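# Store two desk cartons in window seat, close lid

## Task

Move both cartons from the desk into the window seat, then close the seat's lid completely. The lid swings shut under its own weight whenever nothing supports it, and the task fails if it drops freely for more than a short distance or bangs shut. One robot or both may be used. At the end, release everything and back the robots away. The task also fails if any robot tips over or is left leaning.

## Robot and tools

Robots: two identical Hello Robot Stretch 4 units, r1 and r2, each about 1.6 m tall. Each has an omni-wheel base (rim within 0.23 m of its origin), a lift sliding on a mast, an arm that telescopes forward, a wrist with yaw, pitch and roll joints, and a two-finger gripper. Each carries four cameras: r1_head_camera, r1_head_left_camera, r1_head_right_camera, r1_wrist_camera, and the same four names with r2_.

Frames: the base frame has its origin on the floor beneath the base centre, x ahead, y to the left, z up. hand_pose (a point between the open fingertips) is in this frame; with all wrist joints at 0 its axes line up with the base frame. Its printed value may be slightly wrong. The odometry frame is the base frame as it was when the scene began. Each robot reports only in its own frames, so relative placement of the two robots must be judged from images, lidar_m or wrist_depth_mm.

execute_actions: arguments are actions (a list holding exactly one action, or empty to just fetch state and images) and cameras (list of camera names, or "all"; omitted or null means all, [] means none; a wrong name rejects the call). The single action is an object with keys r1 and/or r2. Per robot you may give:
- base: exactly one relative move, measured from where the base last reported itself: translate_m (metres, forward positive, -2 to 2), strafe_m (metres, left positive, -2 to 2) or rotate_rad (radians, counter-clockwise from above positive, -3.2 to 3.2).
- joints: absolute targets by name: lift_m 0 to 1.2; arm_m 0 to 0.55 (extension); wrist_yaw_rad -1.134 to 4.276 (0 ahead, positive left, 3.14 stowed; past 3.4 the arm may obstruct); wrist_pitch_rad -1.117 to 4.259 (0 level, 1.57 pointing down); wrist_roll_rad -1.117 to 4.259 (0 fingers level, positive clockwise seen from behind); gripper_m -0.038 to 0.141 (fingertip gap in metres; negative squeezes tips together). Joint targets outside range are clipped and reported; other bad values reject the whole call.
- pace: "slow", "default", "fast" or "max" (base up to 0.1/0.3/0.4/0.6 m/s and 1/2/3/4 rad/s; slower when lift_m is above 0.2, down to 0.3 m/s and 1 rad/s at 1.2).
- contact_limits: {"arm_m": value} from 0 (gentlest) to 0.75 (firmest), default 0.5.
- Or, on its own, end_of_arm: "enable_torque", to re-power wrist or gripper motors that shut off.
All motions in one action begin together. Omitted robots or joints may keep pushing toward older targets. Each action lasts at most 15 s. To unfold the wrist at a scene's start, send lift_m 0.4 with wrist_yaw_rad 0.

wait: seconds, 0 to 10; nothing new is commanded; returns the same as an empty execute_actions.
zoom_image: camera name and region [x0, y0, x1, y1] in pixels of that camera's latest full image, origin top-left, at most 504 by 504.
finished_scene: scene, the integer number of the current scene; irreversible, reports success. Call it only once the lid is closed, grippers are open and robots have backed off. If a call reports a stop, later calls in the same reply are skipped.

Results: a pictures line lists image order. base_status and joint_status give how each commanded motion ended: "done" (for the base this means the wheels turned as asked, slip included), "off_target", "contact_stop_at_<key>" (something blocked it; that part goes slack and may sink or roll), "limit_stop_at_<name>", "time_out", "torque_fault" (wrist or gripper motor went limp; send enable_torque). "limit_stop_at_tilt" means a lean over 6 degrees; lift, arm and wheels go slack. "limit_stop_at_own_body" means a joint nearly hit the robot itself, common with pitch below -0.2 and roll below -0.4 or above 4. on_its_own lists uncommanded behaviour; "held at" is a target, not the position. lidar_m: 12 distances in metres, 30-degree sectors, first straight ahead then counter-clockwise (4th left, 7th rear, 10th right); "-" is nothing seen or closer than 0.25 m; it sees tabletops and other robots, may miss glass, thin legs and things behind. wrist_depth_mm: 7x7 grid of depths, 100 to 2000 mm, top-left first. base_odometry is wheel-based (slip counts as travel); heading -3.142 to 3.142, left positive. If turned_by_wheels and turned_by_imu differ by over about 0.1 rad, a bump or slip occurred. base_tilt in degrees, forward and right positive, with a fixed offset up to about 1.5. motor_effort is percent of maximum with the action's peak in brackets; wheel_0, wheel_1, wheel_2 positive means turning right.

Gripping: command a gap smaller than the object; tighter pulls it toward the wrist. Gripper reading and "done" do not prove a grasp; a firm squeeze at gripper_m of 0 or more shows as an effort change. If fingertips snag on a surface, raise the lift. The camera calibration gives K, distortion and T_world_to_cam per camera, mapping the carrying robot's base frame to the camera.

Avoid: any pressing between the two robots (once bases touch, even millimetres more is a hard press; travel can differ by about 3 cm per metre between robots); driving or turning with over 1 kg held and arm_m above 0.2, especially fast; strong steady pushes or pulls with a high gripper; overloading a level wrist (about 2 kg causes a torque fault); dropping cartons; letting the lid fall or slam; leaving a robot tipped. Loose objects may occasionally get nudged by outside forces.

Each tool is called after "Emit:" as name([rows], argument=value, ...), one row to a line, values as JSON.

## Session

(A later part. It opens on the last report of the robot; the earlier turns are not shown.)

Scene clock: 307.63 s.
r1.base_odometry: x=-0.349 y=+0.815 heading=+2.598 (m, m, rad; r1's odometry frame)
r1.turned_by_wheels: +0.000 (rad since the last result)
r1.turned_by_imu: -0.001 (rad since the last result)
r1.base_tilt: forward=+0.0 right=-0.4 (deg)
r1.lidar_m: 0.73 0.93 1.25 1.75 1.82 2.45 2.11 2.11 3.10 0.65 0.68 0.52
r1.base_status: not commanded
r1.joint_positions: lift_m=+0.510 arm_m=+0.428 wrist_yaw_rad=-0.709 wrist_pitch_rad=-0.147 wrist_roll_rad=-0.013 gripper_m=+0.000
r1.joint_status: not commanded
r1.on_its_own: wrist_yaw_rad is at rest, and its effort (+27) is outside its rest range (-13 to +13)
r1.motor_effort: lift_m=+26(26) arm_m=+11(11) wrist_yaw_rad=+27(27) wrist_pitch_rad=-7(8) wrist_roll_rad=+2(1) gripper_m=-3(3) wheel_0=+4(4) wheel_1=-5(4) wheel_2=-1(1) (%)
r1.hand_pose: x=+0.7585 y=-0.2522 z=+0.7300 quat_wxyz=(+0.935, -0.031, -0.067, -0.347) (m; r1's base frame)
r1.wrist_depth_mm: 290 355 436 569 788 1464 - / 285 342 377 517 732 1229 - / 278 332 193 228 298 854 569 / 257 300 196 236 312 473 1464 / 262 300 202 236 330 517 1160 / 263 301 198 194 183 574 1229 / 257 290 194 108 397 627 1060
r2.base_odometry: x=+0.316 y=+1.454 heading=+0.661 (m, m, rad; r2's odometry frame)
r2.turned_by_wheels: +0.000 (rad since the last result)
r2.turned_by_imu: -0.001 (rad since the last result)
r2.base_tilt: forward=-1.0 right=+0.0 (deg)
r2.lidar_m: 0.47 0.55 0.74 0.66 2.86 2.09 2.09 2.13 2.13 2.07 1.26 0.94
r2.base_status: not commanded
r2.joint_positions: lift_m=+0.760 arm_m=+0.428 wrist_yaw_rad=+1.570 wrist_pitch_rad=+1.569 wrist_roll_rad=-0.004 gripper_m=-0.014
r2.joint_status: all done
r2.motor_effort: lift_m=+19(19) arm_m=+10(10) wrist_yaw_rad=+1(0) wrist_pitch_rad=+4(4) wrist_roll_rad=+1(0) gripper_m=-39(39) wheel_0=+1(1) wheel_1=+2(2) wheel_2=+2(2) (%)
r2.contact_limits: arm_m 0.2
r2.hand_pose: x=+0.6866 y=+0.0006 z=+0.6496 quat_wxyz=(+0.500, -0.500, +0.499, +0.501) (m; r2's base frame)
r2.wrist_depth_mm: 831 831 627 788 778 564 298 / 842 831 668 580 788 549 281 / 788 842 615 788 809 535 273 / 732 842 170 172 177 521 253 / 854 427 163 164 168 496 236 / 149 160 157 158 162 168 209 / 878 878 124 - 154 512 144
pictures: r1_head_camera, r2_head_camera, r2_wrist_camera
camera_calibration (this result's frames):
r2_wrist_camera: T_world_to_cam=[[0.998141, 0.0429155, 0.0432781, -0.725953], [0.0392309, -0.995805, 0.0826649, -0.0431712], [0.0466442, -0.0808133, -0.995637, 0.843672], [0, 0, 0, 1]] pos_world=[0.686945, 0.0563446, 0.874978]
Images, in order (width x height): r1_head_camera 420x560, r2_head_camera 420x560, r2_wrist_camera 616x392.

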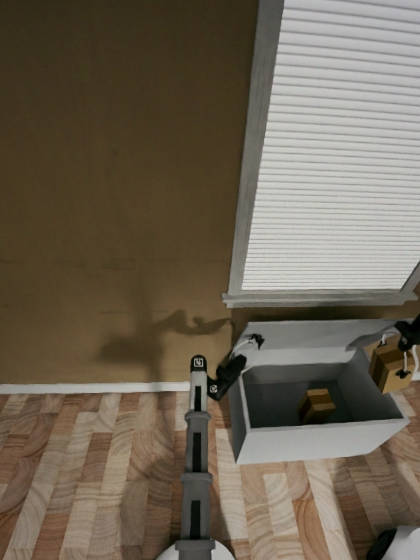

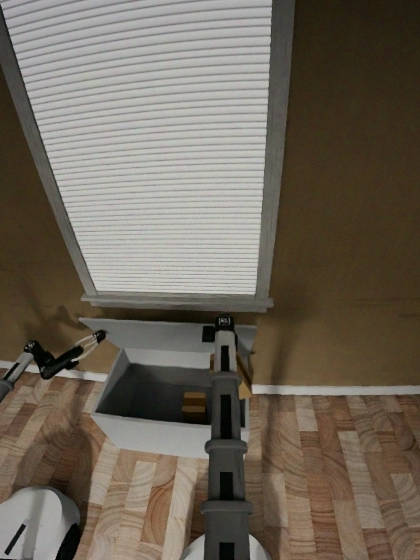

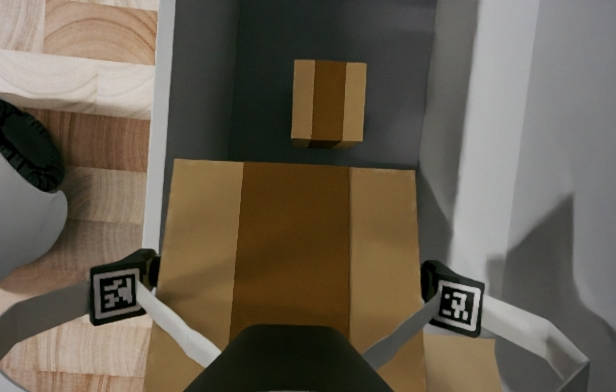

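Emit:
execute_actions([
  {"r2": {"base": {"strafe_m": 0.21}, "joints": {"gripper_m": 0.01, "wrist_pitch_rad": 1.21}, "pace": "slow"}},
], cameras=["r2_wrist_camera", "r2_head_camera", "r1_head_camera", "r1_head_right_camera"])

Scene clock: 320.33 s.
r1.base_odometry: x=-0.349 y=+0.815 heading=+2.598 (m, m, rad; r1's odometry frame)
r1.turned_by_wheels: +0.000 (rad since the last result)
r1.turned_by_imu: -0.001 (rad since the last result)
r1.base_tilt: forward=-0.2 right=-0.5 (deg)
r1.lidar_m: 0.73 0.91 1.27 1.77 1.83 2.47 2.09 2.11 0.54 0.47 0.64 0.52
r1.base_status: not commanded
r1.joint_positions: lift_m=+0.510 arm_m=+0.428 wrist_yaw_rad=-0.709 wrist_pitch_rad=-0.147 wrist_roll_rad=-0.013 gripper_m=+0.000
r1.joint_status: not commanded
r1.on_its_own: wrist_yaw_rad is at rest, and its effort (+27) is outside its rest range (-13 to +13)
r1.motor_effort: lift_m=+25(26) arm_m=+11(11) wrist_yaw_rad=+27(27) wrist_pitch_rad=-9(9) wrist_roll_rad=+2(2) gripper_m=-3(5) wheel_0=+4(4) wheel_1=-5(5) wheel_2=-1(1) (%)
r1.hand_pose: x=+0.7585 y=-0.2522 z=+0.7300 quat_wxyz=(+0.935, -0.031, -0.067, -0.347) (m; r1's base frame)
r1.wrist_depth_mm: 291 355 439 559 798 1397 394 / 285 343 377 512 741 1078 384 / 277 332 191 229 296 866 377 / 259 297 196 236 314 439 1537 / 260 300 202 236 329 455 319 / 264 303 198 193 185 574 314 / 257 291 194 108 394 627 314
r2.base_odometry: x=+0.187 y=+1.620 heading=+0.661 (m, m, rad; r2's odometry frame)
r2.turned_by_wheels: +0.000 (rad since the last result)
r2.turned_by_imu: -0.003 (rad since the last result)
r2.base_tilt: forward=-0.8 right=-0.1 (deg)
r2.lidar_m: 0.50 0.55 0.49 0.46 2.61 2.88 2.10 2.10 2.34 2.28 1.29 0.53
r2.base_status: done
r2.joint_positions: lift_m=+0.760 arm_m=+0.428 wrist_yaw_rad=+1.570 wrist_pitch_rad=+1.215 wrist_roll_rad=-0.004 gripper_m=+0.011
r2.joint_status: all done
r2.motor_effort: lift_m=+19(19) arm_m=+9(10) wrist_yaw_rad=+2(2) wrist_pitch_rad=-18(20) wrist_roll_rad=-2(1) gripper_m=-37(37) wheel_0=-4(10) wheel_1=+4(9) wheel_2=+0(2) (%)
r2.hand_pose: x=+0.6867 y=+0.1003 z=+0.6677 quat_wxyz=(+0.580, -0.405, +0.403, +0.581) (m; r2's base frame)
r2.wrist_depth_mm: 778 946 1025 1078 1060 647 241 / 788 960 580 574 564 544 243 / 931 946 603 759 732 574 248 / 891 891 178 179 184 549 254 / 854 866 169 171 175 535 258 / 153 166 161 163 166 172 246 / 778 798 151 - 158 521 224
pictures: r1_head_camera, r1_head_right_camera, r2_head_camera, r2_wrist_camera
camera_calibration (this result's frames):
r2_wrist_camera: T_world_to_cam=[[0.998127, 0.02522, 0.0557414, -0.737691], [0.0392325, -0.962945, -0.26683, 0.284699], [0.0469464, 0.268517, -0.96213, 0.812054], [0, 0, 0, 1]] pos_world=[0.687016, 0.0747033, 0.898388]
Images, in order (width x height): r1_head_camera 420x560, r1_head_right_camera 420x672, r2_head_camera 420x560, r2_wrist_camera 616x392.

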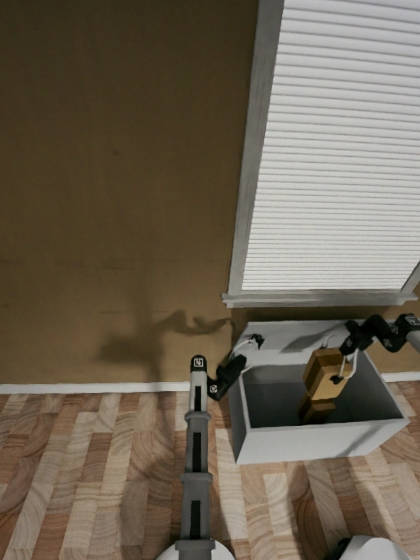

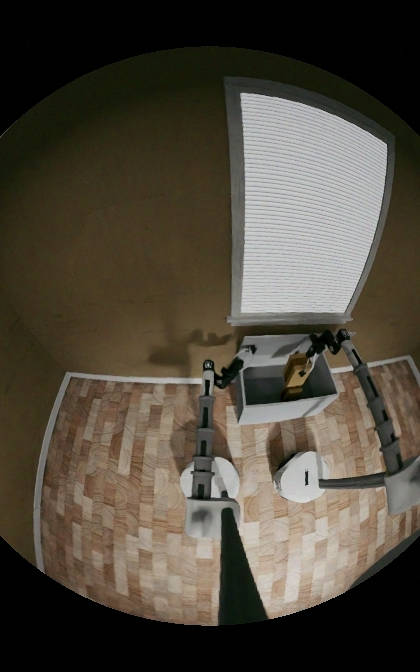

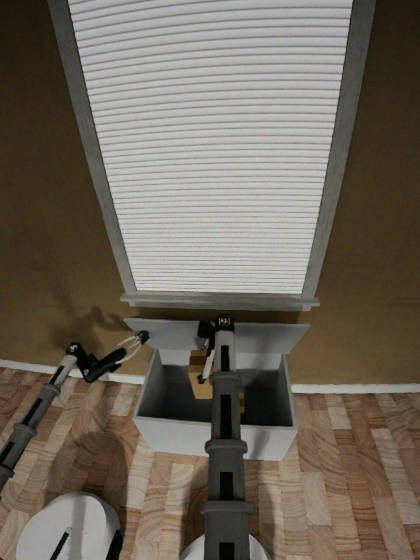

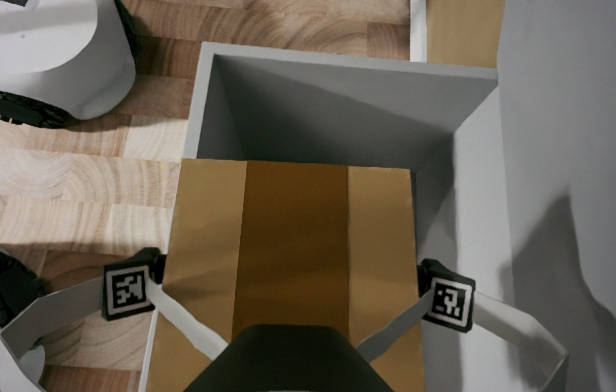

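Emit:
execute_actions([
  {"r2": {"joints": {"lift_m": 0.56, "arm_m": 0.45, "wrist_pitch_rad": 1.14}}},
], cameras=["r2_wrist_camera", "r1_head_camera"])

Emit:
execute_actions([
  {"r2": {"joints": {"lift_m": 0.37, "arm_m": 0.47}}},
], cameras=["r2_wrist_camera", "r1_head_camera", "r2_head_camera"])

Scene clock: 328.97 s.
r1.base_odometry: x=-0.349 y=+0.815 heading=+2.598 (m, m, rad; r1's odometry frame)
r1.turned_by_wheels: +0.000 (rad since the last result)
r1.turned_by_imu: -0.001 (rad since the last result)
r1.base_tilt: forward=-0.1 right=-0.4 (deg)
r1.lidar_m: 0.76 0.93 1.25 1.77 1.82 2.46 2.11 2.11 0.55 0.46 0.62 0.51
r1.base_status: not commanded
r1.joint_positions: lift_m=+0.510 arm_m=+0.428 wrist_yaw_rad=-0.709 wrist_pitch_rad=-0.147 wrist_roll_rad=-0.013 gripper_m=+0.000
r1.joint_status: not commanded
r1.on_its_own: wrist_yaw_rad is at rest, and its effort (+27) is outside its rest range (-13 to +13)
r1.motor_effort: lift_m=+26(26) arm_m=+11(11) wrist_yaw_rad=+27(28) wrist_pitch_rad=-7(7) wrist_roll_rad=+1(1) gripper_m=-5(4) wheel_0=+4(4) wheel_1=-5(5) wheel_2=-1(1) (%)
r1.hand_pose: x=+0.7585 y=-0.2522 z=+0.7300 quat_wxyz=(+0.935, -0.031, -0.067, -0.347) (m; r1's base frame)
r1.wrist_depth_mm: 291 353 439 564 798 1537 - / 286 343 375 512 732 1229 - / 277 330 192 228 298 878 - / 259 298 195 236 310 473 715 / 262 300 202 236 327 521 364 / 264 303 197 194 184 574 1060 / 256 290 193 108 394 580 691
r2.base_odometry: x=+0.187 y=+1.620 heading=+0.661 (m, m, rad; r2's odometry frame)
r2.turned_by_wheels: +0.000 (rad since the last result)
r2.turned_by_imu: -0.001 (rad since the last result)
r2.base_tilt: forward=-1.0 right=-0.1 (deg)
r2.lidar_m: 0.50 0.54 0.48 0.47 2.58 2.87 2.06 2.12 2.33 2.27 1.28 0.53
r2.base_status: not commanded
r2.joint_positions: lift_m=+0.560 arm_m=+0.448 wrist_yaw_rad=+1.570 wrist_pitch_rad=+1.147 wrist_roll_rad=-0.004 gripper_m=+0.011
r2.joint_status: all done
r2.motor_effort: lift_m=+18(17) arm_m=+9(10) wrist_yaw_rad=+0(5) wrist_pitch_rad=-20(32) wrist_roll_rad=-3(1) gripper_m=-36(40) wheel_0=-2(4) wheel_1=+3(3) wheel_2=+0(0) (%)
r2.hand_pose: x=+0.7067 y=+0.1186 z=+0.4752 quat_wxyz=(+0.594, -0.385, +0.383, +0.594) (m; r2's base frame)
r2.wrist_depth_mm: 676 373 436 427 413 407 377 / 759 334 508 517 500 477 377 / 759 340 603 654 634 535 375 / 707 351 178 180 185 512 368 / 274 293 169 170 174 500 362 / 153 166 160 162 165 172 342 / 248 329 151 - 157 480 322
pictures: r1_head_camera, r2_wrist_camera
camera_calibration (this result's frames):
r2_wrist_camera: T_world_to_cam=[[0.998123, 0.0213531, 0.0573967, -0.74775], [0.0392598, -0.942421, -0.332118, 0.278735], [0.0470001, 0.333748, -0.94149, 0.603458], [0, 0, 0, 1]] pos_world=[0.707041, 0.0772495, 0.70364]
Images, in order (width x height): r1_head_camera 420x560, r2_wrist_camera 616x392.

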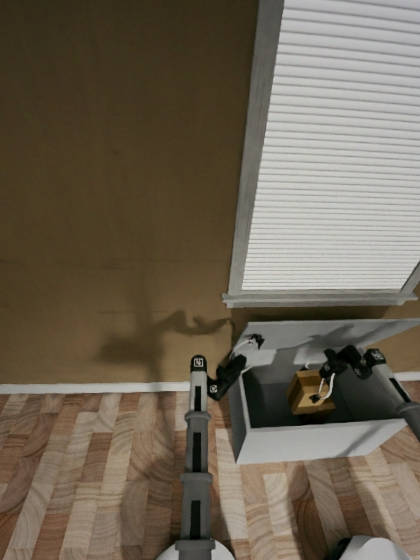

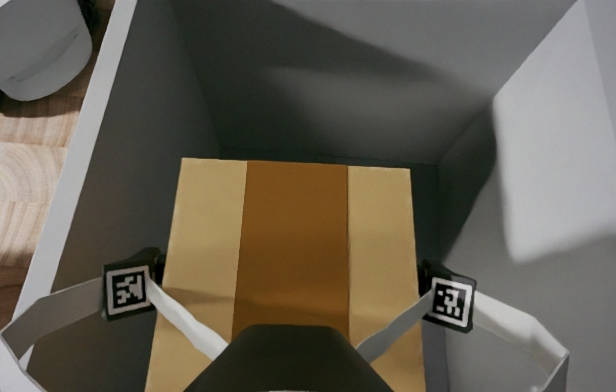

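Scene clock: 330.83 s.
r1.base_odometry: x=-0.349 y=+0.815 heading=+2.598 (m, m, rad; r1's odometry frame)
r1.turned_by_wheels: +0.000 (rad since the last result)
r1.turned_by_imu: +0.000 (rad since the last result)
r1.base_tilt: forward=-0.3 right=-0.4 (deg)
r1.lidar_m: 0.76 0.94 1.27 1.77 1.85 2.44 2.09 2.12 0.57 0.45 0.65 0.52
r1.base_status: not commanded
r1.joint_positions: lift_m=+0.510 arm_m=+0.428 wrist_yaw_rad=-0.709 wrist_pitch_rad=-0.147 wrist_roll_rad=-0.013 gripper_m=+0.000
r1.joint_status: not commanded
r1.on_its_own: wrist_yaw_rad is at rest, and its effort (+27) is outside its rest range (-13 to +13)
r1.motor_effort: lift_m=+26(26) arm_m=+11(11) wrist_yaw_rad=+27(28) wrist_pitch_rad=-9(8) wrist_roll_rad=+1(1) gripper_m=-3(4) wheel_0=+4(4) wheel_1=-5(5) wheel_2=-1(1) (%)
r1.hand_pose: x=+0.7585 y=-0.2522 z=+0.7300 quat_wxyz=(+0.935, -0.031, -0.067, -0.347) (m; r1's base frame)
r1.wrist_depth_mm: 293 353 439 564 809 1464 - / 285 343 377 512 741 1205 - / 278 332 193 226 297 866 - / 258 297 196 236 312 473 1808 / 259 301 202 236 329 521 1537 / 263 301 198 193 185 574 1255 / 257 293 193 108 397 627 1008
r2.base_odometry: x=+0.187 y=+1.620 heading=+0.661 (m, m, rad; r2's odometry frame)
r2.turned_by_wheels: +0.000 (rad since the last result)
r2.turned_by_imu: +0.000 (rad since the last result)
r2.base_tilt: forward=-1.0 right=-0.1 (deg)
r2.lidar_m: 0.51 0.54 0.49 0.45 2.62 2.88 2.06 2.13 2.35 2.28 1.30 0.53
r2.base_status: not commanded
r2.joint_positions: lift_m=+0.370 arm_m=+0.468 wrist_yaw_rad=+1.570 wrist_pitch_rad=+1.147 wrist_roll_rad=-0.004 gripper_m=+0.011
r2.joint_status: all done
r2.motor_effort: lift_m=+18(18) arm_m=+9(10) wrist_yaw_rad=+0(1) wrist_pitch_rad=-19(20) wrist_roll_rad=-2(2) gripper_m=-42(35) wheel_0=-2(2) wheel_1=+3(3) wheel_2=+0(0) (%)
r2.hand_pose: x=+0.7268 y=+0.1186 z=+0.2852 quat_wxyz=(+0.594, -0.385, +0.383, +0.594) (m; r2's base frame)
r2.wrist_depth_mm: 249 366 430 424 413 404 359 / 252 375 512 512 500 469 351 / 255 384 500 496 504 488 343 / 262 394 178 180 185 469 338 / 266 332 169 171 175 449 332 / 153 166 161 163 166 171 315 / 278 373 150 - 157 410 297
pictures: r1_head_camera, r2_head_camera, r2_wrist_camera
camera_calibration (this result's frames):
r2_wrist_camera: T_world_to_cam=[[0.998123, 0.0213425, 0.0573957, -0.756815], [0.0392472, -0.942437, -0.332073, 0.214833], [0.0470045, 0.333703, -0.941506, 0.423648], [0, 0, 0, 1]] pos_world=[0.72705, 0.0772467, 0.513645]
Images, in order (width x height): r1_head_camera 420x560, r2_head_camera 420x560, r2_wrist_camera 616x392.

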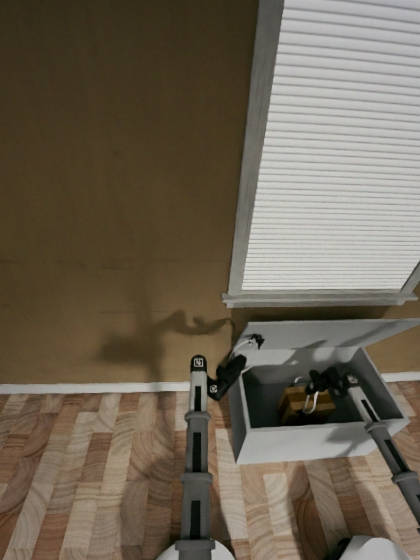

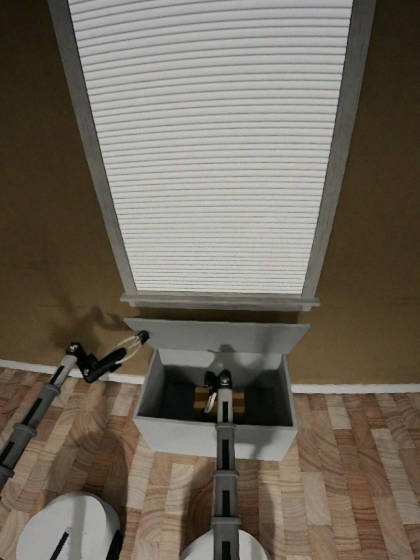

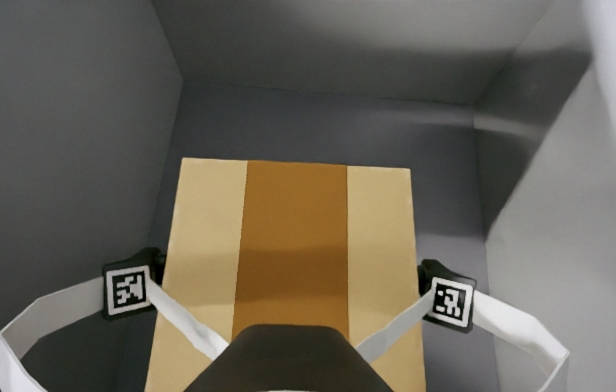

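Emit:
execute_actions([
  {"r2": {"joints": {"lift_m": 0.317}, "pace": "slow"}},
], cameras=["r2_wrist_camera"])

Emit:
execute_actions([
  {"r2": {"joints": {"gripper_m": 0.141}}},
], cameras=["r2_wrist_camera", "r1_head_camera"])

Scene clock: 341.30 s.
r1.base_odometry: x=-0.349 y=+0.815 heading=+2.598 (m, m, rad; r1's odometry frame)
r1.turned_by_wheels: +0.000 (rad since the last result)
r1.turned_by_imu: -0.001 (rad since the last result)
r1.base_tilt: forward=-0.2 right=-0.5 (deg)
r1.lidar_m: 0.75 0.89 1.23 1.76 1.83 2.48 2.15 2.11 0.55 0.47 0.64 0.52
r1.base_status: not commanded
r1.joint_positions: lift_m=+0.510 arm_m=+0.428 wrist_yaw_rad=-0.709 wrist_pitch_rad=-0.147 wrist_roll_rad=-0.013 gripper_m=+0.000
r1.joint_status: not commanded
r1.on_its_own: wrist_yaw_rad is at rest, and its effort (+27) is outside its rest range (-13 to +13)
r1.motor_effort: lift_m=+26(26) arm_m=+11(11) wrist_yaw_rad=+27(27) wrist_pitch_rad=-7(10) wrist_roll_rad=+1(1) gripper_m=-6(3) wheel_0=+4(4) wheel_1=-5(5) wheel_2=-1(1) (%)
r1.hand_pose: x=+0.7585 y=-0.2522 z=+0.7300 quat_wxyz=(+0.935, -0.031, -0.067, -0.347) (m; r1's base frame)
r1.wrist_depth_mm: 291 353 436 564 809 1499 - / 285 342 377 512 723 1255 - / 277 330 193 227 297 866 - / 258 300 196 237 314 477 1808 / 259 301 203 235 330 512 1499 / 263 301 196 194 183 574 1229 / 257 293 194 108 397 627 1060
r2.base_odometry: x=+0.187 y=+1.620 heading=+0.661 (m, m, rad; r2's odometry frame)
r2.turned_by_wheels: +0.000 (rad since the last result)
r2.turned_by_imu: -0.001 (rad since the last result)
r2.base_tilt: forward=-0.9 right=-0.1 (deg)
r2.lidar_m: 0.51 0.53 0.50 0.46 2.63 2.89 2.08 2.09 2.34 2.27 1.29 0.54
r2.base_status: not commanded
r2.joint_positions: lift_m=+0.317 arm_m=+0.468 wrist_yaw_rad=+1.570 wrist_pitch_rad=+1.147 wrist_roll_rad=-0.004 gripper_m=+0.011
r2.joint_status: all done
r2.motor_effort: lift_m=+18(17) arm_m=+9(9) wrist_yaw_rad=+0(1) wrist_pitch_rad=-21(20) wrist_roll_rad=+0(2) gripper_m=-38(38) wheel_0=-1(2) wheel_1=+3(3) wheel_2=+0(0) (%)
r2.hand_pose: x=+0.7268 y=+0.1186 z=+0.2322 quat_wxyz=(+0.594, -0.385, +0.383, +0.594) (m; r2's base frame)
r2.wrist_depth_mm: 247 366 433 421 413 404 362 / 253 375 462 466 469 466 351 / 257 382 430 442 445 445 345 / 260 397 178 180 185 421 342 / 266 330 169 171 175 404 332 / 153 166 161 162 166 172 314 / 289 349 151 - 157 366 297
pictures: r2_wrist_camera
camera_calibration (this result's frames):
r2_wrist_camera: T_world_to_cam=[[0.998123, 0.0213411, 0.0573963, -0.753783], [0.0392475, -0.942427, -0.332102, 0.197253], [0.0470044, 0.333731, -0.941496, 0.37376], [0, 0, 0, 1]] pos_world=[0.727058, 0.0772477, 0.460665]
Images, in order (width x height): r2_wrist_camera 616x392.

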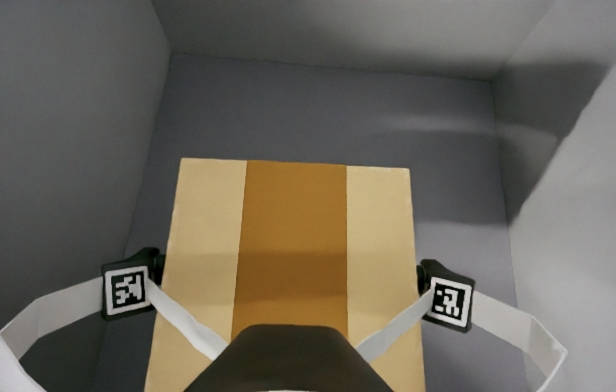

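Scene clock: 343.60 s.
r1.base_odometry: x=-0.349 y=+0.815 heading=+2.598 (m, m, rad; r1's odometry frame)
r1.turned_by_wheels: +0.000 (rad since the last result)
r1.turned_by_imu: +0.000 (rad since the last result)
r1.base_tilt: forward=-0.2 right=-0.4 (deg)
r1.lidar_m: 0.73 0.93 1.25 1.77 1.83 2.48 2.09 2.13 0.57 0.47 0.63 0.53
r1.base_status: not commanded
r1.joint_positions: lift_m=+0.510 arm_m=+0.428 wrist_yaw_rad=-0.709 wrist_pitch_rad=-0.147 wrist_roll_rad=-0.013 gripper_m=+0.000
r1.joint_status: not commanded
r1.on_its_own: wrist_yaw_rad is at rest, and its effort (+27) is outside its rest range (-13 to +13)
r1.motor_effort: lift_m=+26(26) arm_m=+11(11) wrist_yaw_rad=+27(27) wrist_pitch_rad=-7(7) wrist_roll_rad=+2(2) gripper_m=-5(5) wheel_0=+4(4) wheel_1=-4(5) wheel_2=-1(1) (%)
r1.hand_pose: x=+0.7585 y=-0.2522 z=+0.7300 quat_wxyz=(+0.935, -0.031, -0.067, -0.347) (m; r1's base frame)
r1.wrist_depth_mm: 291 351 436 564 798 1464 - / 285 342 377 512 732 1255 - / 278 334 193 229 300 866 - / 258 298 196 237 312 473 1708 / 260 300 202 236 330 517 1537 / 262 303 198 193 183 569 1281 / 256 290 194 108 397 627 1060
r2.base_odometry: x=+0.187 y=+1.620 heading=+0.661 (m, m, rad; r2's odometry frame)
r2.turned_by_wheels: +0.000 (rad since the last result)
r2.turned_by_imu: -0.001 (rad since the last result)
r2.base_tilt: forward=-0.8 right=+0.0 (deg)
r2.lidar_m: 0.49 0.55 0.50 0.47 2.61 2.87 2.07 2.09 2.36 2.27 1.28 0.52
r2.base_status: not commanded
r2.joint_positions: lift_m=+0.317 arm_m=+0.468 wrist_yaw_rad=+1.571 wrist_pitch_rad=+1.139 wrist_roll_rad=-0.003 gripper_m=+0.141
r2.joint_status: all done
r2.motor_effort: lift_m=+18(18) arm_m=+9(9) wrist_yaw_rad=+0(2) wrist_pitch_rad=+4(21) wrist_roll_rad=-1(0) gripper_m=+1(35) wheel_0=-2(2) wheel_1=+2(2) wheel_2=-2(2) (%)
r2.hand_pose: x=+0.7267 y=+0.1208 z=+0.2332 quat_wxyz=(+0.595, -0.382, +0.380, +0.596) (m; r2's base frame)
r2.wrist_depth_mm: 252 368 424 418 407 399 355 / 255 382 473 473 477 459 347 / 260 394 442 449 452 455 343 / 264 402 198 199 424 430 336 / 270 211 187 189 196 407 330 / 276 343 174 177 182 384 324 / 282 355 169 - 364 370 320
pictures: r1_head_camera, r2_wrist_camera
camera_calibration (this result's frames):
r2_wrist_camera: T_world_to_cam=[[0.998113, 0.0214293, 0.0575493, -0.753853], [0.0397661, -0.93966, -0.339791, 0.200736], [0.0467953, 0.341438, -0.938739, 0.372532], [0, 0, 0, 1]] pos_world=[0.727015, 0.0775814, 0.461302]
Images, in order (width x height): r1_head_camera 420x560, r2_wrist_camera 616x392.

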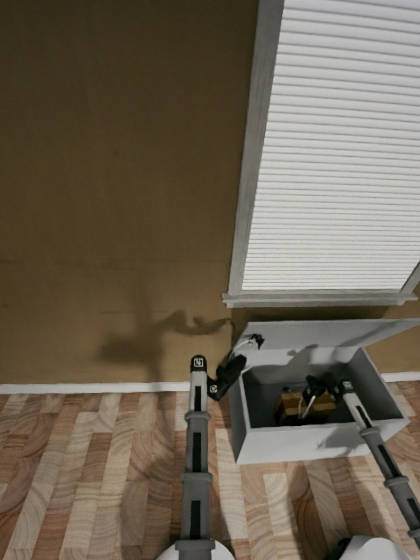

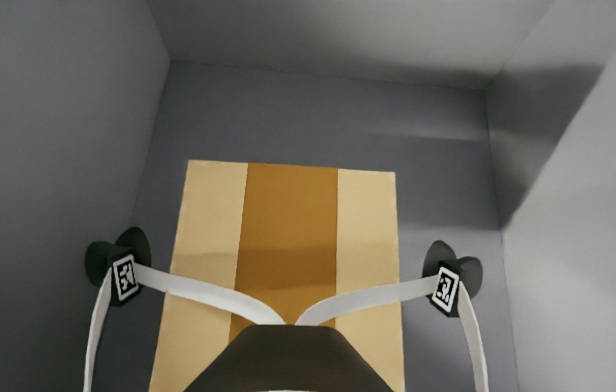

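Emit:
execute_actions([
  {"r2": {"joints": {"lift_m": 0.6, "arm_m": 0.44}, "pace": "fast"}},
], cameras=[])

Emit:
execute_actions([
  {"r2": {"base": {"translate_m": -0.7}, "joints": {"arm_m": 0.0, "wrist_pitch_rad": 1.57}, "pace": "fast"}, "r1": {"joints": {"arm_m": 0.37, "lift_m": 0.5}, "pace": "slow"}},
], cameras=["r1_wrist_camera", "r1_head_camera", "r2_head_camera"])

Scene clock: 349.23 s.
r1.base_odometry: x=-0.349 y=+0.815 heading=+2.598 (m, m, rad; r1's odometry frame)
r1.turned_by_wheels: +0.000 (rad since the last result)
r1.turned_by_imu: -0.001 (rad since the last result)
r1.base_tilt: forward=-0.2 right=-0.3 (deg)
r1.lidar_m: 0.74 0.93 1.25 1.77 1.83 2.47 2.11 2.13 0.54 0.46 0.65 0.51
r1.base_status: not commanded
r1.joint_positions: lift_m=+0.510 arm_m=+0.428 wrist_yaw_rad=-0.709 wrist_pitch_rad=-0.147 wrist_roll_rad=-0.013 gripper_m=+0.000
r1.joint_status: not commanded
r1.on_its_own: wrist_yaw_rad is at rest, and its effort (+27) is outside its rest range (-13 to +13)
r1.motor_effort: lift_m=+25(26) arm_m=+11(11) wrist_yaw_rad=+27(27) wrist_pitch_rad=-7(9) wrist_roll_rad=+2(1) gripper_m=-4(6) wheel_0=+4(4) wheel_1=-5(4) wheel_2=-1(1) (%)
r1.hand_pose: x=+0.7585 y=-0.2522 z=+0.7300 quat_wxyz=(+0.935, -0.031, -0.067, -0.347) (m; r1's base frame)
r1.wrist_depth_mm: 293 353 436 564 798 1430 - / 285 345 377 517 732 1229 - / 277 332 193 229 298 878 - / 258 300 196 237 312 473 364 / 262 301 202 236 330 517 394 / 264 304 197 194 183 564 1138 / 257 291 193 108 397 569 1060
r2.base_odometry: x=+0.187 y=+1.620 heading=+0.661 (m, m, rad; r2's odometry frame)
r2.turned_by_wheels: +0.000 (rad since the last result)
r2.turned_by_imu: -0.001 (rad since the last result)
r2.base_tilt: forward=-1.0 right=+0.0 (deg)
r2.lidar_m: 0.49 0.56 0.48 0.47 2.62 2.88 2.06 2.13 2.35 2.28 1.29 0.50
r2.base_status: not commanded
r2.joint_positions: lift_m=+0.600 arm_m=+0.442 wrist_yaw_rad=+1.570 wrist_pitch_rad=+1.141 wrist_roll_rad=-0.003 gripper_m=+0.141
r2.joint_status: all done
r2.motor_effort: lift_m=+22(23) arm_m=-10(11) wrist_yaw_rad=+1(2) wrist_pitch_rad=-4(6) wrist_roll_rad=-1(0) gripper_m=-1(1) wheel_0=-2(2) wheel_1=+2(2) wheel_2=-1(2) (%)
r2.hand_pose: x=+0.7002 y=+0.1200 z=+0.5156 quat_wxyz=(+0.595, -0.383, +0.381, +0.595) (m; r2's base frame)
r2.wrist_depth_mm: 668 809 430 418 415 421 366 / 723 413 500 508 496 477 389 / 820 382 603 654 627 539 382 / 768 362 699 715 732 530 377 / 723 213 668 683 691 480 368 / 691 334 597 439 647 442 364 / 640 373 609 - 627 462 357
pictures: none
No camera images: the call's "cameras" was empty. Leave "cameras" out to get every camera's image.

Scene clock: 352.27 s.
r1.base_odometry: x=-0.349 y=+0.815 heading=+2.598 (m, m, rad; r1's odometry frame)
r1.turned_by_wheels: +0.000 (rad since the last result)
r1.turned_by_imu: -0.001 (rad since the last result)
r1.base_tilt: forward=-0.2 right=-0.5 (deg)
r1.lidar_m: 0.77 0.92 1.26 1.76 1.83 2.47 2.10 0.82 0.78 2.96 0.71 0.52
r1.base_status: not commanded
r1.joint_positions: lift_m=+0.500 arm_m=+0.371 wrist_yaw_rad=-0.708 wrist_pitch_rad=-0.139 wrist_roll_rad=-0.013 gripper_m=+0.000
r1.joint_status: all done
r1.on_its_own: wrist_yaw_rad is at rest, and its effort (+25) is outside its rest range (-13 to +13); wrist_pitch_rad is at rest, and its effort (-30) is outside its rest range (-23 to +23)
r1.motor_effort: lift_m=+18(25) arm_m=-6(10) wrist_yaw_rad=+25(28) wrist_pitch_rad=-30(31) wrist_roll_rad=+1(1) gripper_m=-1(4) wheel_0=+4(4) wheel_1=-5(4) wheel_2=-1(1) (%)
r1.hand_pose: x=+0.7021 y=-0.2523 z=+0.7183 quat_wxyz=(+0.935, -0.030, -0.063, -0.346) (m; r1's base frame)
r1.wrist_depth_mm: 342 410 512 640 917 1661 - / 332 399 480 621 854 1397 - / 324 384 180 204 287 1205 - / 304 355 187 220 291 449 - / 306 357 198 231 330 539 1756 / 304 353 197 195 183 715 1464 / 301 342 168 109 477 732 707
r2.base_odometry: x=-0.366 y=+1.190 heading=+0.661 (m, m, rad; r2's odometry frame)
r2.turned_by_wheels: -0.001 (rad since the last result)
r2.turned_by_imu: +0.001 (rad since the last result)
r2.base_tilt: forward=-1.0 right=-0.2 (deg)
r2.lidar_m: 1.19 0.82 0.84 2.50 2.68 1.38 1.29 1.37 2.28 2.20 2.19 1.68
r2.base_status: done
r2.joint_positions: lift_m=+0.600 arm_m=+0.002 wrist_yaw_rad=+1.570 wrist_pitch_rad=+1.570 wrist_roll_rad=-0.003 gripper_m=+0.141
r2.joint_status: all done
r2.motor_effort: lift_m=+22(22) arm_m=-10(10) wrist_yaw_rad=+0(1) wrist_pitch_rad=-2(2) wrist_roll_rad=-1(2) gripper_m=-1(3) wheel_0=-3(8) wheel_1=-3(8) wheel_2=-1(9) (%)
r2.hand_pose: x=+0.2600 y=+0.0001 z=+0.4894 quat_wxyz=(+0.500, -0.500, +0.499, +0.501) (m; r2's base frame)
r2.wrist_depth_mm: 668 683 683 699 691 699 715 / 477 484 691 699 707 715 715 / 480 488 500 707 707 715 715 / 488 492 496 715 723 723 723 / 488 214 504 723 723 732 741 / 496 496 508 172 741 741 741 / 715 715 732 - 732 750 750
pictures: r1_head_camera, r1_wrist_camera, r2_head_camera
camera_calibration (this result's frames):
r1_wrist_camera: T_world_to_cam=[[-0.657462, -0.733578, -0.172067, 0.402168], [0.215007, 0.0362171, -0.975941, 0.611555], [0.722161, -0.678639, 0.133913, -0.547078], [0, 0, 0, 1]] pos_world=[0.528, -0.0983955, 0.739302]
Images, in order (width x height): r1_head_camera 420x560, r1_wrist_camera 616x392, r2_head_camera 420x560.

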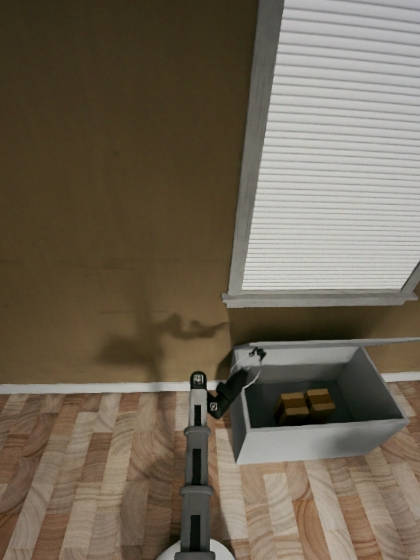

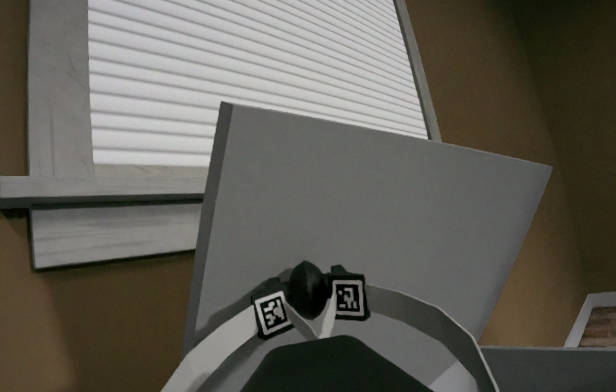

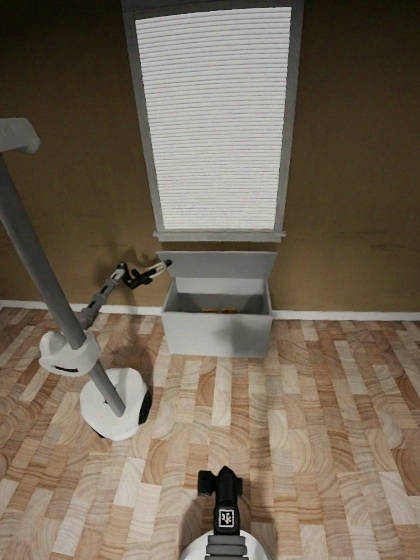

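Reverse the path.

Emit:
execute_actions([
  {"r1": {"joints": {"arm_m": 0.25, "lift_m": 0.415}, "pace": "slow"}},
], cameras=["r1_wrist_camera"])

Emit:
execute_actions([
  {"r1": {"joints": {"arm_m": 0.19, "lift_m": 0.32}, "pace": "slow"}},
], cameras=["r1_wrist_camera", "r2_head_camera"])

Scene clock: 358.10 s.
r1.base_odometry: x=-0.349 y=+0.815 heading=+2.598 (m, m, rad; r1's odometry frame)
r1.turned_by_wheels: +0.000 (rad since the last result)
r1.turned_by_imu: -0.001 (rad since the last result)
r1.base_tilt: forward=-0.2 right=-0.5 (deg)
r1.lidar_m: 0.78 0.92 1.25 1.75 1.85 2.45 2.11 0.83 0.76 2.95 0.71 0.52
r1.base_status: not commanded
r1.joint_positions: lift_m=+0.415 arm_m=+0.251 wrist_yaw_rad=-0.705 wrist_pitch_rad=-0.130 wrist_roll_rad=-0.013 gripper_m=+0.000
r1.joint_status: all done
r1.on_its_own: wrist_yaw_rad is at rest, and its effort (+15) is outside its rest range (-13 to +13); wrist_pitch_rad is at rest, and its effort (-57) is outside its rest range (-23 to +23)
r1.motor_effort: lift_m=+21(23) arm_m=-7(6) wrist_yaw_rad=+15(38) wrist_pitch_rad=-57(59) wrist_roll_rad=+3(4) gripper_m=-4(6) wheel_0=+2(4) wheel_1=-5(4) wheel_2=-2(2) (%)
r1.hand_pose: x=+0.5833 y=-0.2520 z=+0.6305 quat_wxyz=(+0.936, -0.029, -0.059, -0.345) (m; r1's base frame)
r1.wrist_depth_mm: 442 535 647 854 1205 - - / 436 512 634 788 1118 1756 - / 413 488 585 741 976 1618 - / 418 488 564 185 252 418 - / 410 480 197 212 336 750 - / 399 455 207 193 183 809 723 / 394 433 224 108 842 750 683
r2.base_odometry: x=-0.366 y=+1.190 heading=+0.661 (m, m, rad; r2's odometry frame)
r2.turned_by_wheels: +0.000 (rad since the last result)
r2.turned_by_imu: -0.001 (rad since the last result)
r2.base_tilt: forward=-1.1 right=-0.2 (deg)
r2.lidar_m: 1.21 0.78 0.84 2.51 2.66 1.38 1.32 1.36 2.28 2.23 2.25 1.67
r2.base_status: not commanded
r2.joint_positions: lift_m=+0.600 arm_m=+0.002 wrist_yaw_rad=+1.570 wrist_pitch_rad=+1.570 wrist_roll_rad=-0.003 gripper_m=+0.141
r2.joint_status: not commanded
r2.motor_effort: lift_m=+22(22) arm_m=-9(10) wrist_yaw_rad=+1(1) wrist_pitch_rad=+0(1) wrist_roll_rad=+0(0) gripper_m=+1(0) wheel_0=-3(3) wheel_1=-3(3) wheel_2=-1(1) (%)
r2.hand_pose: x=+0.2600 y=+0.0001 z=+0.4894 quat_wxyz=(+0.500, -0.500, +0.499, +0.501) (m; r2's base frame)
r2.wrist_depth_mm: 668 683 691 691 699 707 707 / 477 484 691 699 707 707 715 / 477 484 496 707 707 715 723 / 488 488 496 715 715 715 723 / 492 213 500 715 732 741 741 / 500 500 500 171 741 750 750 / 707 723 723 - 741 750 759
pictures: r1_wrist_camera
camera_calibration (this result's frames):
r1_wrist_camera: T_world_to_cam=[[-0.656394, -0.73474, -0.171185, 0.307738], [0.207825, 0.0420249, -0.977263, 0.557841], [0.725228, -0.677046, 0.125113, -0.445209], [0, 0, 0, 1]] pos_world=[0.408942, -0.0987631, 0.653539]
Images, in order (width x height): r1_wrist_camera 616x392.

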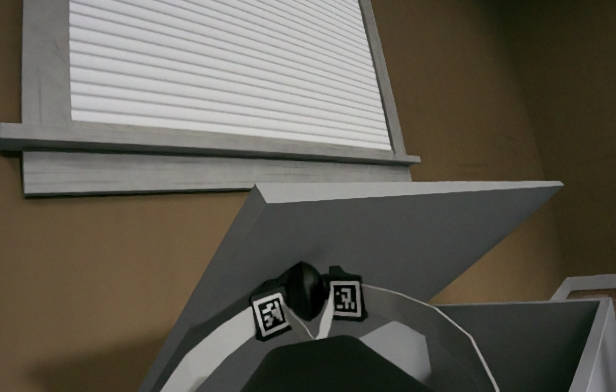

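Scene clock: 359.93 s.
r1.base_odometry: x=-0.349 y=+0.815 heading=+2.598 (m, m, rad; r1's odometry frame)
r1.turned_by_wheels: +0.000 (rad since the last result)
r1.turned_by_imu: +0.000 (rad since the last result)
r1.base_tilt: forward=-0.3 right=-0.6 (deg)
r1.lidar_m: 0.74 0.92 1.23 1.77 1.82 2.46 2.14 0.83 0.78 2.96 0.70 0.52
r1.base_status: not commanded
r1.joint_positions: lift_m=+0.320 arm_m=+0.192 wrist_yaw_rad=-0.696 wrist_pitch_rad=-0.125 wrist_roll_rad=-0.013 gripper_m=+0.000
r1.joint_status: all done
r1.on_its_own: wrist_pitch_rad is at rest, and its effort (-69) is outside its rest range (-23 to +23)
r1.motor_effort: lift_m=+22(25) arm_m=-10(10) wrist_yaw_rad=-11(15) wrist_pitch_rad=-69(71) wrist_roll_rad=+2(3) gripper_m=-8(9) wheel_0=+2(2) wheel_1=-4(4) wheel_2=-2(2) (%)
r1.hand_pose: x=+0.5263 y=-0.2506 z=+0.5340 quat_wxyz=(+0.938, -0.027, -0.057, -0.341) (m; r1's base frame)
r1.wrist_depth_mm: 496 585 723 904 1308 - - / 477 569 691 878 1160 1983 - / 480 554 661 820 1098 1756 - / 473 544 654 809 1008 1336 - / 459 530 597 197 399 842 1921 / 445 492 224 201 183 768 496 / 436 449 535 108 904 307 436
r2.base_odometry: x=-0.366 y=+1.190 heading=+0.661 (m, m, rad; r2's odometry frame)
r2.turned_by_wheels: +0.000 (rad since the last result)
r2.turned_by_imu: +0.000 (rad since the last result)
r2.base_tilt: forward=-1.0 right=-0.2 (deg)
r2.lidar_m: 1.20 0.80 0.84 2.50 2.64 1.39 1.31 1.39 2.31 2.24 2.20 1.68
r2.base_status: not commanded
r2.joint_positions: lift_m=+0.600 arm_m=+0.002 wrist_yaw_rad=+1.570 wrist_pitch_rad=+1.570 wrist_roll_rad=-0.003 gripper_m=+0.141
r2.joint_status: not commanded
r2.motor_effort: lift_m=+22(22) arm_m=-10(10) wrist_yaw_rad=+0(0) wrist_pitch_rad=+0(2) wrist_roll_rad=-3(1) gripper_m=+3(0) wheel_0=-3(3) wheel_1=-3(3) wheel_2=-1(1) (%)
r2.hand_pose: x=+0.2600 y=+0.0001 z=+0.4894 quat_wxyz=(+0.500, -0.500, +0.499, +0.501) (m; r2's base frame)
r2.wrist_depth_mm: 668 676 683 683 699 699 707 / 480 480 691 707 707 715 723 / 484 484 500 715 707 715 723 / 488 492 496 715 707 715 723 / 496 213 500 715 715 723 732 / 496 500 504 172 732 741 750 / 715 723 723 - 741 741 750
pictures: r1_wrist_camera, r2_head_camera
camera_calibration (this result's frames):
r1_wrist_camera: T_world_to_cam=[[-0.650241, -0.740063, -0.171736, 0.250512], [0.204224, 0.047461, -0.977773, 0.478905], [0.731765, -0.67086, 0.120277, -0.390184], [0, 0, 0, 1]] pos_world=[0.350613, -0.099093, 0.558212]
Images, in order (width x height): r1_wrist_camera 616x392, r2_head_camera 420x560.

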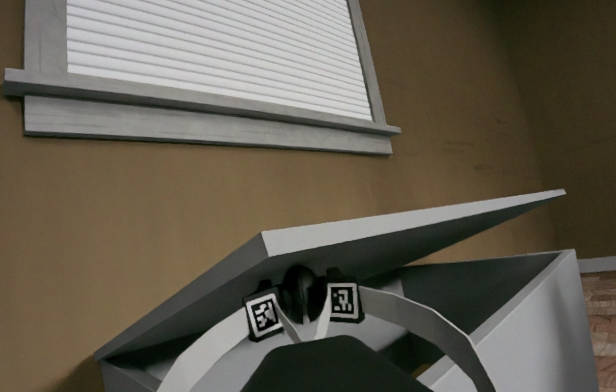

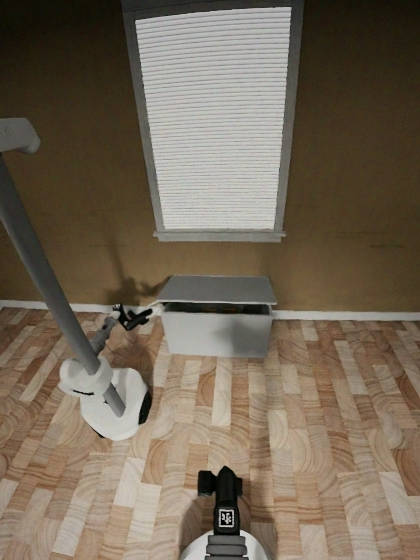

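Emit:
execute_actions([
  {"r1": {"base": {"strafe_m": 0.03}, "joints": {"arm_m": 0.16, "lift_m": 0.285}, "pace": "slow"}},
], cameras=["r1_wrist_camera", "r1_head_camera"])

Scene clock: 367.17 s.
r1.base_odometry: x=-0.364 y=+0.790 heading=+2.598 (m, m, rad; r1's odometry frame)
r1.turned_by_wheels: +0.000 (rad since the last result)
r1.turned_by_imu: -0.001 (rad since the last result)
r1.base_tilt: forward=-0.1 right=-0.4 (deg)
r1.lidar_m: 0.86 0.94 1.25 1.71 1.79 2.43 2.21 0.84 0.79 2.99 0.67 0.50
r1.base_status: done
r1.joint_positions: lift_m=+0.285 arm_m=+0.162 wrist_yaw_rad=-0.700 wrist_pitch_rad=-0.127 wrist_roll_rad=-0.012 gripper_m=+0.000
r1.joint_status: all done
r1.on_its_own: wrist_pitch_rad is at rest, and its effort (-67) is outside its rest range (-23 to +23)
r1.motor_effort: lift_m=+21(21) arm_m=-10(10) wrist_yaw_rad=+0(11) wrist_pitch_rad=-67(71) wrist_roll_rad=+1(2) gripper_m=-9(8) wheel_0=-7(12) wheel_1=+3(5) wheel_2=+0(2) (%)
r1.hand_pose: x=+0.4952 y=-0.2512 z=+0.4996 quat_wxyz=(+0.937, -0.028, -0.057, -0.343) (m; r1's base frame)
r1.wrist_depth_mm: 525 627 759 976 1366 - - / 504 585 723 946 1281 - - / 508 591 715 878 1182 1921 - / 492 574 691 854 1078 1576 - / 480 554 647 228 798 854 - / 469 517 294 200 183 402 615 / 459 436 255 108 279 375 559
r2.base_odometry: x=-0.366 y=+1.190 heading=+0.661 (m, m, rad; r2's odometry frame)
r2.turned_by_wheels: +0.000 (rad since the last result)
r2.turned_by_imu: -0.001 (rad since the last result)
r2.base_tilt: forward=-1.1 right=+0.0 (deg)
r2.lidar_m: 1.20 0.83 0.87 2.51 2.66 1.41 1.32 1.39 2.28 2.23 2.22 1.21
r2.base_status: not commanded
r2.joint_positions: lift_m=+0.600 arm_m=+0.002 wrist_yaw_rad=+1.570 wrist_pitch_rad=+1.570 wrist_roll_rad=-0.003 gripper_m=+0.141
r2.joint_status: not commanded
r2.motor_effort: lift_m=+22(22) arm_m=-10(10) wrist_yaw_rad=+1(1) wrist_pitch_rad=-1(0) wrist_roll_rad=-1(1) gripper_m=-1(1) wheel_0=-3(3) wheel_1=-3(3) wheel_2=-1(1) (%)
r2.hand_pose: x=+0.2600 y=+0.0001 z=+0.4894 quat_wxyz=(+0.500, -0.500, +0.499, +0.501) (m; r2's base frame)
r2.wrist_depth_mm: 676 683 691 699 683 707 715 / 480 484 691 699 699 715 723 / 480 484 496 707 715 723 732 / 484 492 496 715 715 723 732 / 492 213 500 715 723 723 732 / 496 500 504 171 732 741 741 / 715 723 732 - 741 759 750
pictures: r1_head_camera, r1_wrist_camera
camera_calibration (this result's frames):
r1_wrist_camera: T_world_to_cam=[[-0.652782, -0.737733, -0.172121, 0.225998], [0.205795, 0.0459669, -0.977515, 0.450271], [0.729057, -0.673525, 0.121816, -0.3638], [0, 0, 0, 1]] pos_world=[0.320095, -0.0989996, 0.523362]
Images, in order (width x height): r1_head_camera 420x560, r1_wrist_camera 616x392.

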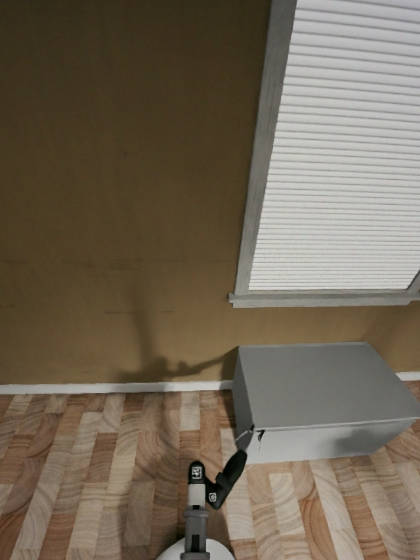

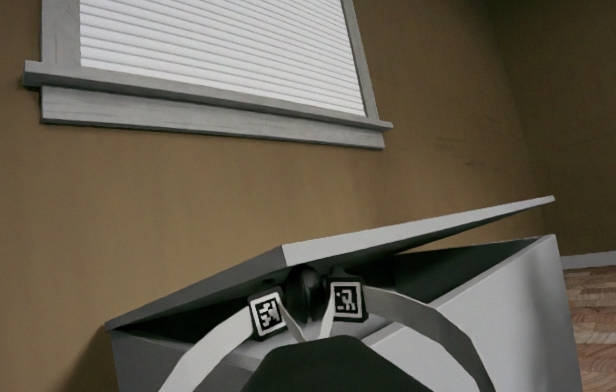

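Emit:
execute_actions([
  {"r1": {"base": {"strafe_m": 0.008}, "joints": {"arm_m": 0.146, "lift_m": 0.272}, "pace": "slow"}},
], cameras=["r1_wrist_camera"])

Scene clock: 373.77 s.
r1.base_odometry: x=-0.369 y=+0.783 heading=+2.598 (m, m, rad; r1's odometry frame)
r1.turned_by_wheels: +0.000 (rad since the last result)
r1.turned_by_imu: -0.001 (rad since the last result)
r1.base_tilt: forward=-0.2 right=-0.4 (deg)
r1.lidar_m: 0.86 0.91 1.25 1.73 1.79 2.43 2.20 0.85 0.82 2.99 0.67 0.53
r1.base_status: done
r1.joint_positions: lift_m=+0.272 arm_m=+0.148 wrist_yaw_rad=-0.697 wrist_pitch_rad=-0.127 wrist_roll_rad=-0.012 gripper_m=+0.000
r1.joint_status: all done
r1.on_its_own: wrist_pitch_rad is at rest, and its effort (-67) is outside its rest range (-23 to +23)
r1.motor_effort: lift_m=+22(21) arm_m=-10(10) wrist_yaw_rad=-8(9) wrist_pitch_rad=-67(65) wrist_roll_rad=+0(0) gripper_m=-6(9) wheel_0=-7(9) wheel_1=+5(5) wheel_2=+0(0) (%)
r1.hand_pose: x=+0.4821 y=-0.2507 z=+0.4867 quat_wxyz=(+0.938, -0.028, -0.058, -0.341) (m; r1's base frame)
r1.wrist_depth_mm: 530 634 788 1008 1430 - - / 521 597 741 946 1308 - - / 517 603 723 904 1255 1863 - / 508 591 699 866 1138 1618 - / 492 574 654 342 931 809 - / 480 512 338 203 184 415 647 / 469 473 254 108 297 402 603
r2.base_odometry: x=-0.366 y=+1.190 heading=+0.661 (m, m, rad; r2's odometry frame)
r2.turned_by_wheels: +0.000 (rad since the last result)
r2.turned_by_imu: -0.001 (rad since the last result)
r2.base_tilt: forward=-1.0 right=-0.1 (deg)
r2.lidar_m: 1.19 0.83 0.86 2.50 2.64 1.37 1.30 1.38 2.29 2.24 2.20 1.23
r2.base_status: not commanded
r2.joint_positions: lift_m=+0.600 arm_m=+0.002 wrist_yaw_rad=+1.570 wrist_pitch_rad=+1.570 wrist_roll_rad=-0.003 gripper_m=+0.141
r2.joint_status: not commanded
r2.motor_effort: lift_m=+22(22) arm_m=-10(10) wrist_yaw_rad=+1(1) wrist_pitch_rad=-1(1) wrist_roll_rad=+0(0) gripper_m=-2(4) wheel_0=-3(3) wheel_1=-3(3) wheel_2=-1(1) (%)
r2.hand_pose: x=+0.2600 y=+0.0001 z=+0.4894 quat_wxyz=(+0.500, -0.500, +0.499, +0.501) (m; r2's base frame)
r2.wrist_depth_mm: 676 691 683 691 699 707 707 / 480 480 699 699 707 707 715 / 484 488 500 707 715 715 732 / 484 492 500 715 715 715 723 / 488 213 500 723 723 723 732 / 492 504 504 171 732 732 750 / 723 715 732 - 741 750 750
pictures: r1_wrist_camera
camera_calibration (this result's frames):
r1_wrist_camera: T_world_to_cam=[[-0.650563, -0.739688, -0.172133, 0.213991], [0.206081, 0.0462117, -0.977443, 0.440303], [0.730957, -0.671362, 0.122372, -0.352944], [0, 0, 0, 1]] pos_world=[0.306464, -0.0990139, 0.510396]
Images, in order (width x height): r1_wrist_camera 616x392.

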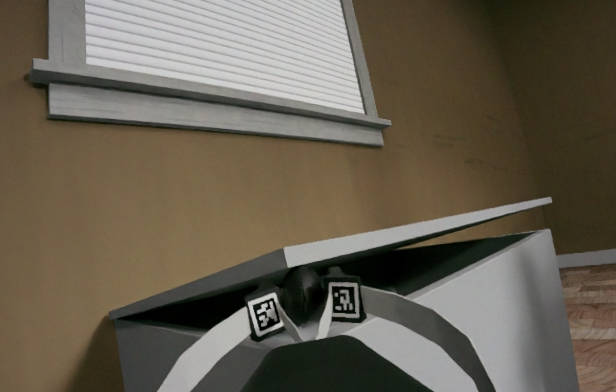

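Emit:
execute_actions([
  {"r1": {"joints": {"arm_m": 0.139, "lift_m": 0.25}, "pace": "slow"}},
], cameras=["r1_wrist_camera"])

Scene clock: 377.87 s.
r1.base_odometry: x=-0.369 y=+0.783 heading=+2.598 (m, m, rad; r1's odometry frame)
r1.turned_by_wheels: +0.000 (rad since the last result)
r1.turned_by_imu: -0.001 (rad since the last result)
r1.base_tilt: forward=-0.1 right=-0.5 (deg)
r1.lidar_m: 0.86 0.93 1.25 1.74 1.81 2.42 2.18 0.87 0.81 2.99 0.70 0.54
r1.base_status: not commanded
r1.joint_positions: lift_m=+0.250 arm_m=+0.141 wrist_yaw_rad=-0.695 wrist_pitch_rad=-0.127 wrist_roll_rad=-0.012 gripper_m=+0.000
r1.joint_status: all done
r1.on_its_own: wrist_yaw_rad is at rest, and its effort (-14) is outside its rest range (-13 to +13); wrist_pitch_rad is at rest, and its effort (-65) is outside its rest range (-23 to +23)
r1.motor_effort: lift_m=+21(23) arm_m=-11(10) wrist_yaw_rad=-14(15) wrist_pitch_rad=-65(63) wrist_roll_rad=+0(0) gripper_m=-6(10) wheel_0=-7(8) wheel_1=+5(5) wheel_2=+0(0) (%)
r1.hand_pose: x=+0.4756 y=-0.2504 z=+0.4648 quat_wxyz=(+0.938, -0.028, -0.058, -0.340) (m; r1's base frame)
r1.wrist_depth_mm: 539 647 788 1008 1366 - - / 525 603 750 960 1308 - - / 525 615 732 917 1205 1921 - / 517 603 715 878 1138 1618 - / 500 574 654 768 946 525 - / 488 508 329 200 182 433 661 / 473 484 257 108 306 418 621
r2.base_odometry: x=-0.366 y=+1.190 heading=+0.661 (m, m, rad; r2's odometry frame)
r2.turned_by_wheels: +0.000 (rad since the last result)
r2.turned_by_imu: -0.001 (rad since the last result)
r2.base_tilt: forward=-1.0 right=-0.1 (deg)
r2.lidar_m: 1.20 0.84 0.85 2.50 2.64 1.37 1.31 1.37 2.32 2.23 2.23 1.68
r2.base_status: not commanded
r2.joint_positions: lift_m=+0.600 arm_m=+0.002 wrist_yaw_rad=+1.570 wrist_pitch_rad=+1.570 wrist_roll_rad=-0.003 gripper_m=+0.141
r2.joint_status: not commanded
r2.motor_effort: lift_m=+22(22) arm_m=-10(10) wrist_yaw_rad=+1(1) wrist_pitch_rad=-1(1) wrist_roll_rad=-1(1) gripper_m=-1(4) wheel_0=-3(3) wheel_1=-3(3) wheel_2=-1(1) (%)
r2.hand_pose: x=+0.2600 y=+0.0001 z=+0.4894 quat_wxyz=(+0.500, -0.500, +0.499, +0.501) (m; r2's base frame)
r2.wrist_depth_mm: 668 683 676 691 699 707 707 / 480 484 691 699 707 715 707 / 488 484 496 707 715 723 732 / 488 492 496 715 715 723 741 / 492 213 500 715 723 741 741 / 496 500 504 172 741 732 759 / 707 723 732 - 741 750 759
pictures: r1_wrist_camera
camera_calibration (this result's frames):
r1_wrist_camera: T_world_to_cam=[[-0.649008, -0.741052, -0.172137, 0.205195], [0.206093, 0.0465478, -0.977425, 0.420224], [0.732335, -0.669832, 0.122516, -0.345658], [0, 0, 0, 1]] pos_world=[0.299705, -0.0990336, 0.488408]
Images, in order (width x height): r1_wrist_camera 616x392.

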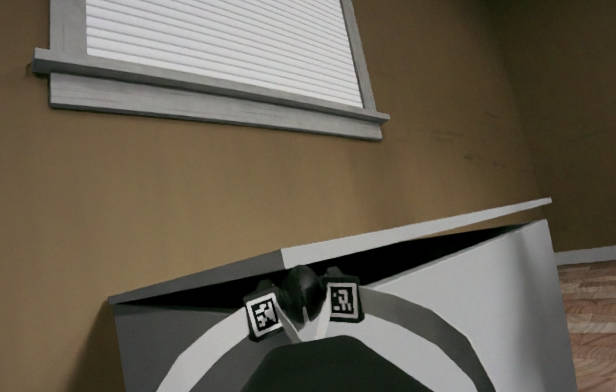

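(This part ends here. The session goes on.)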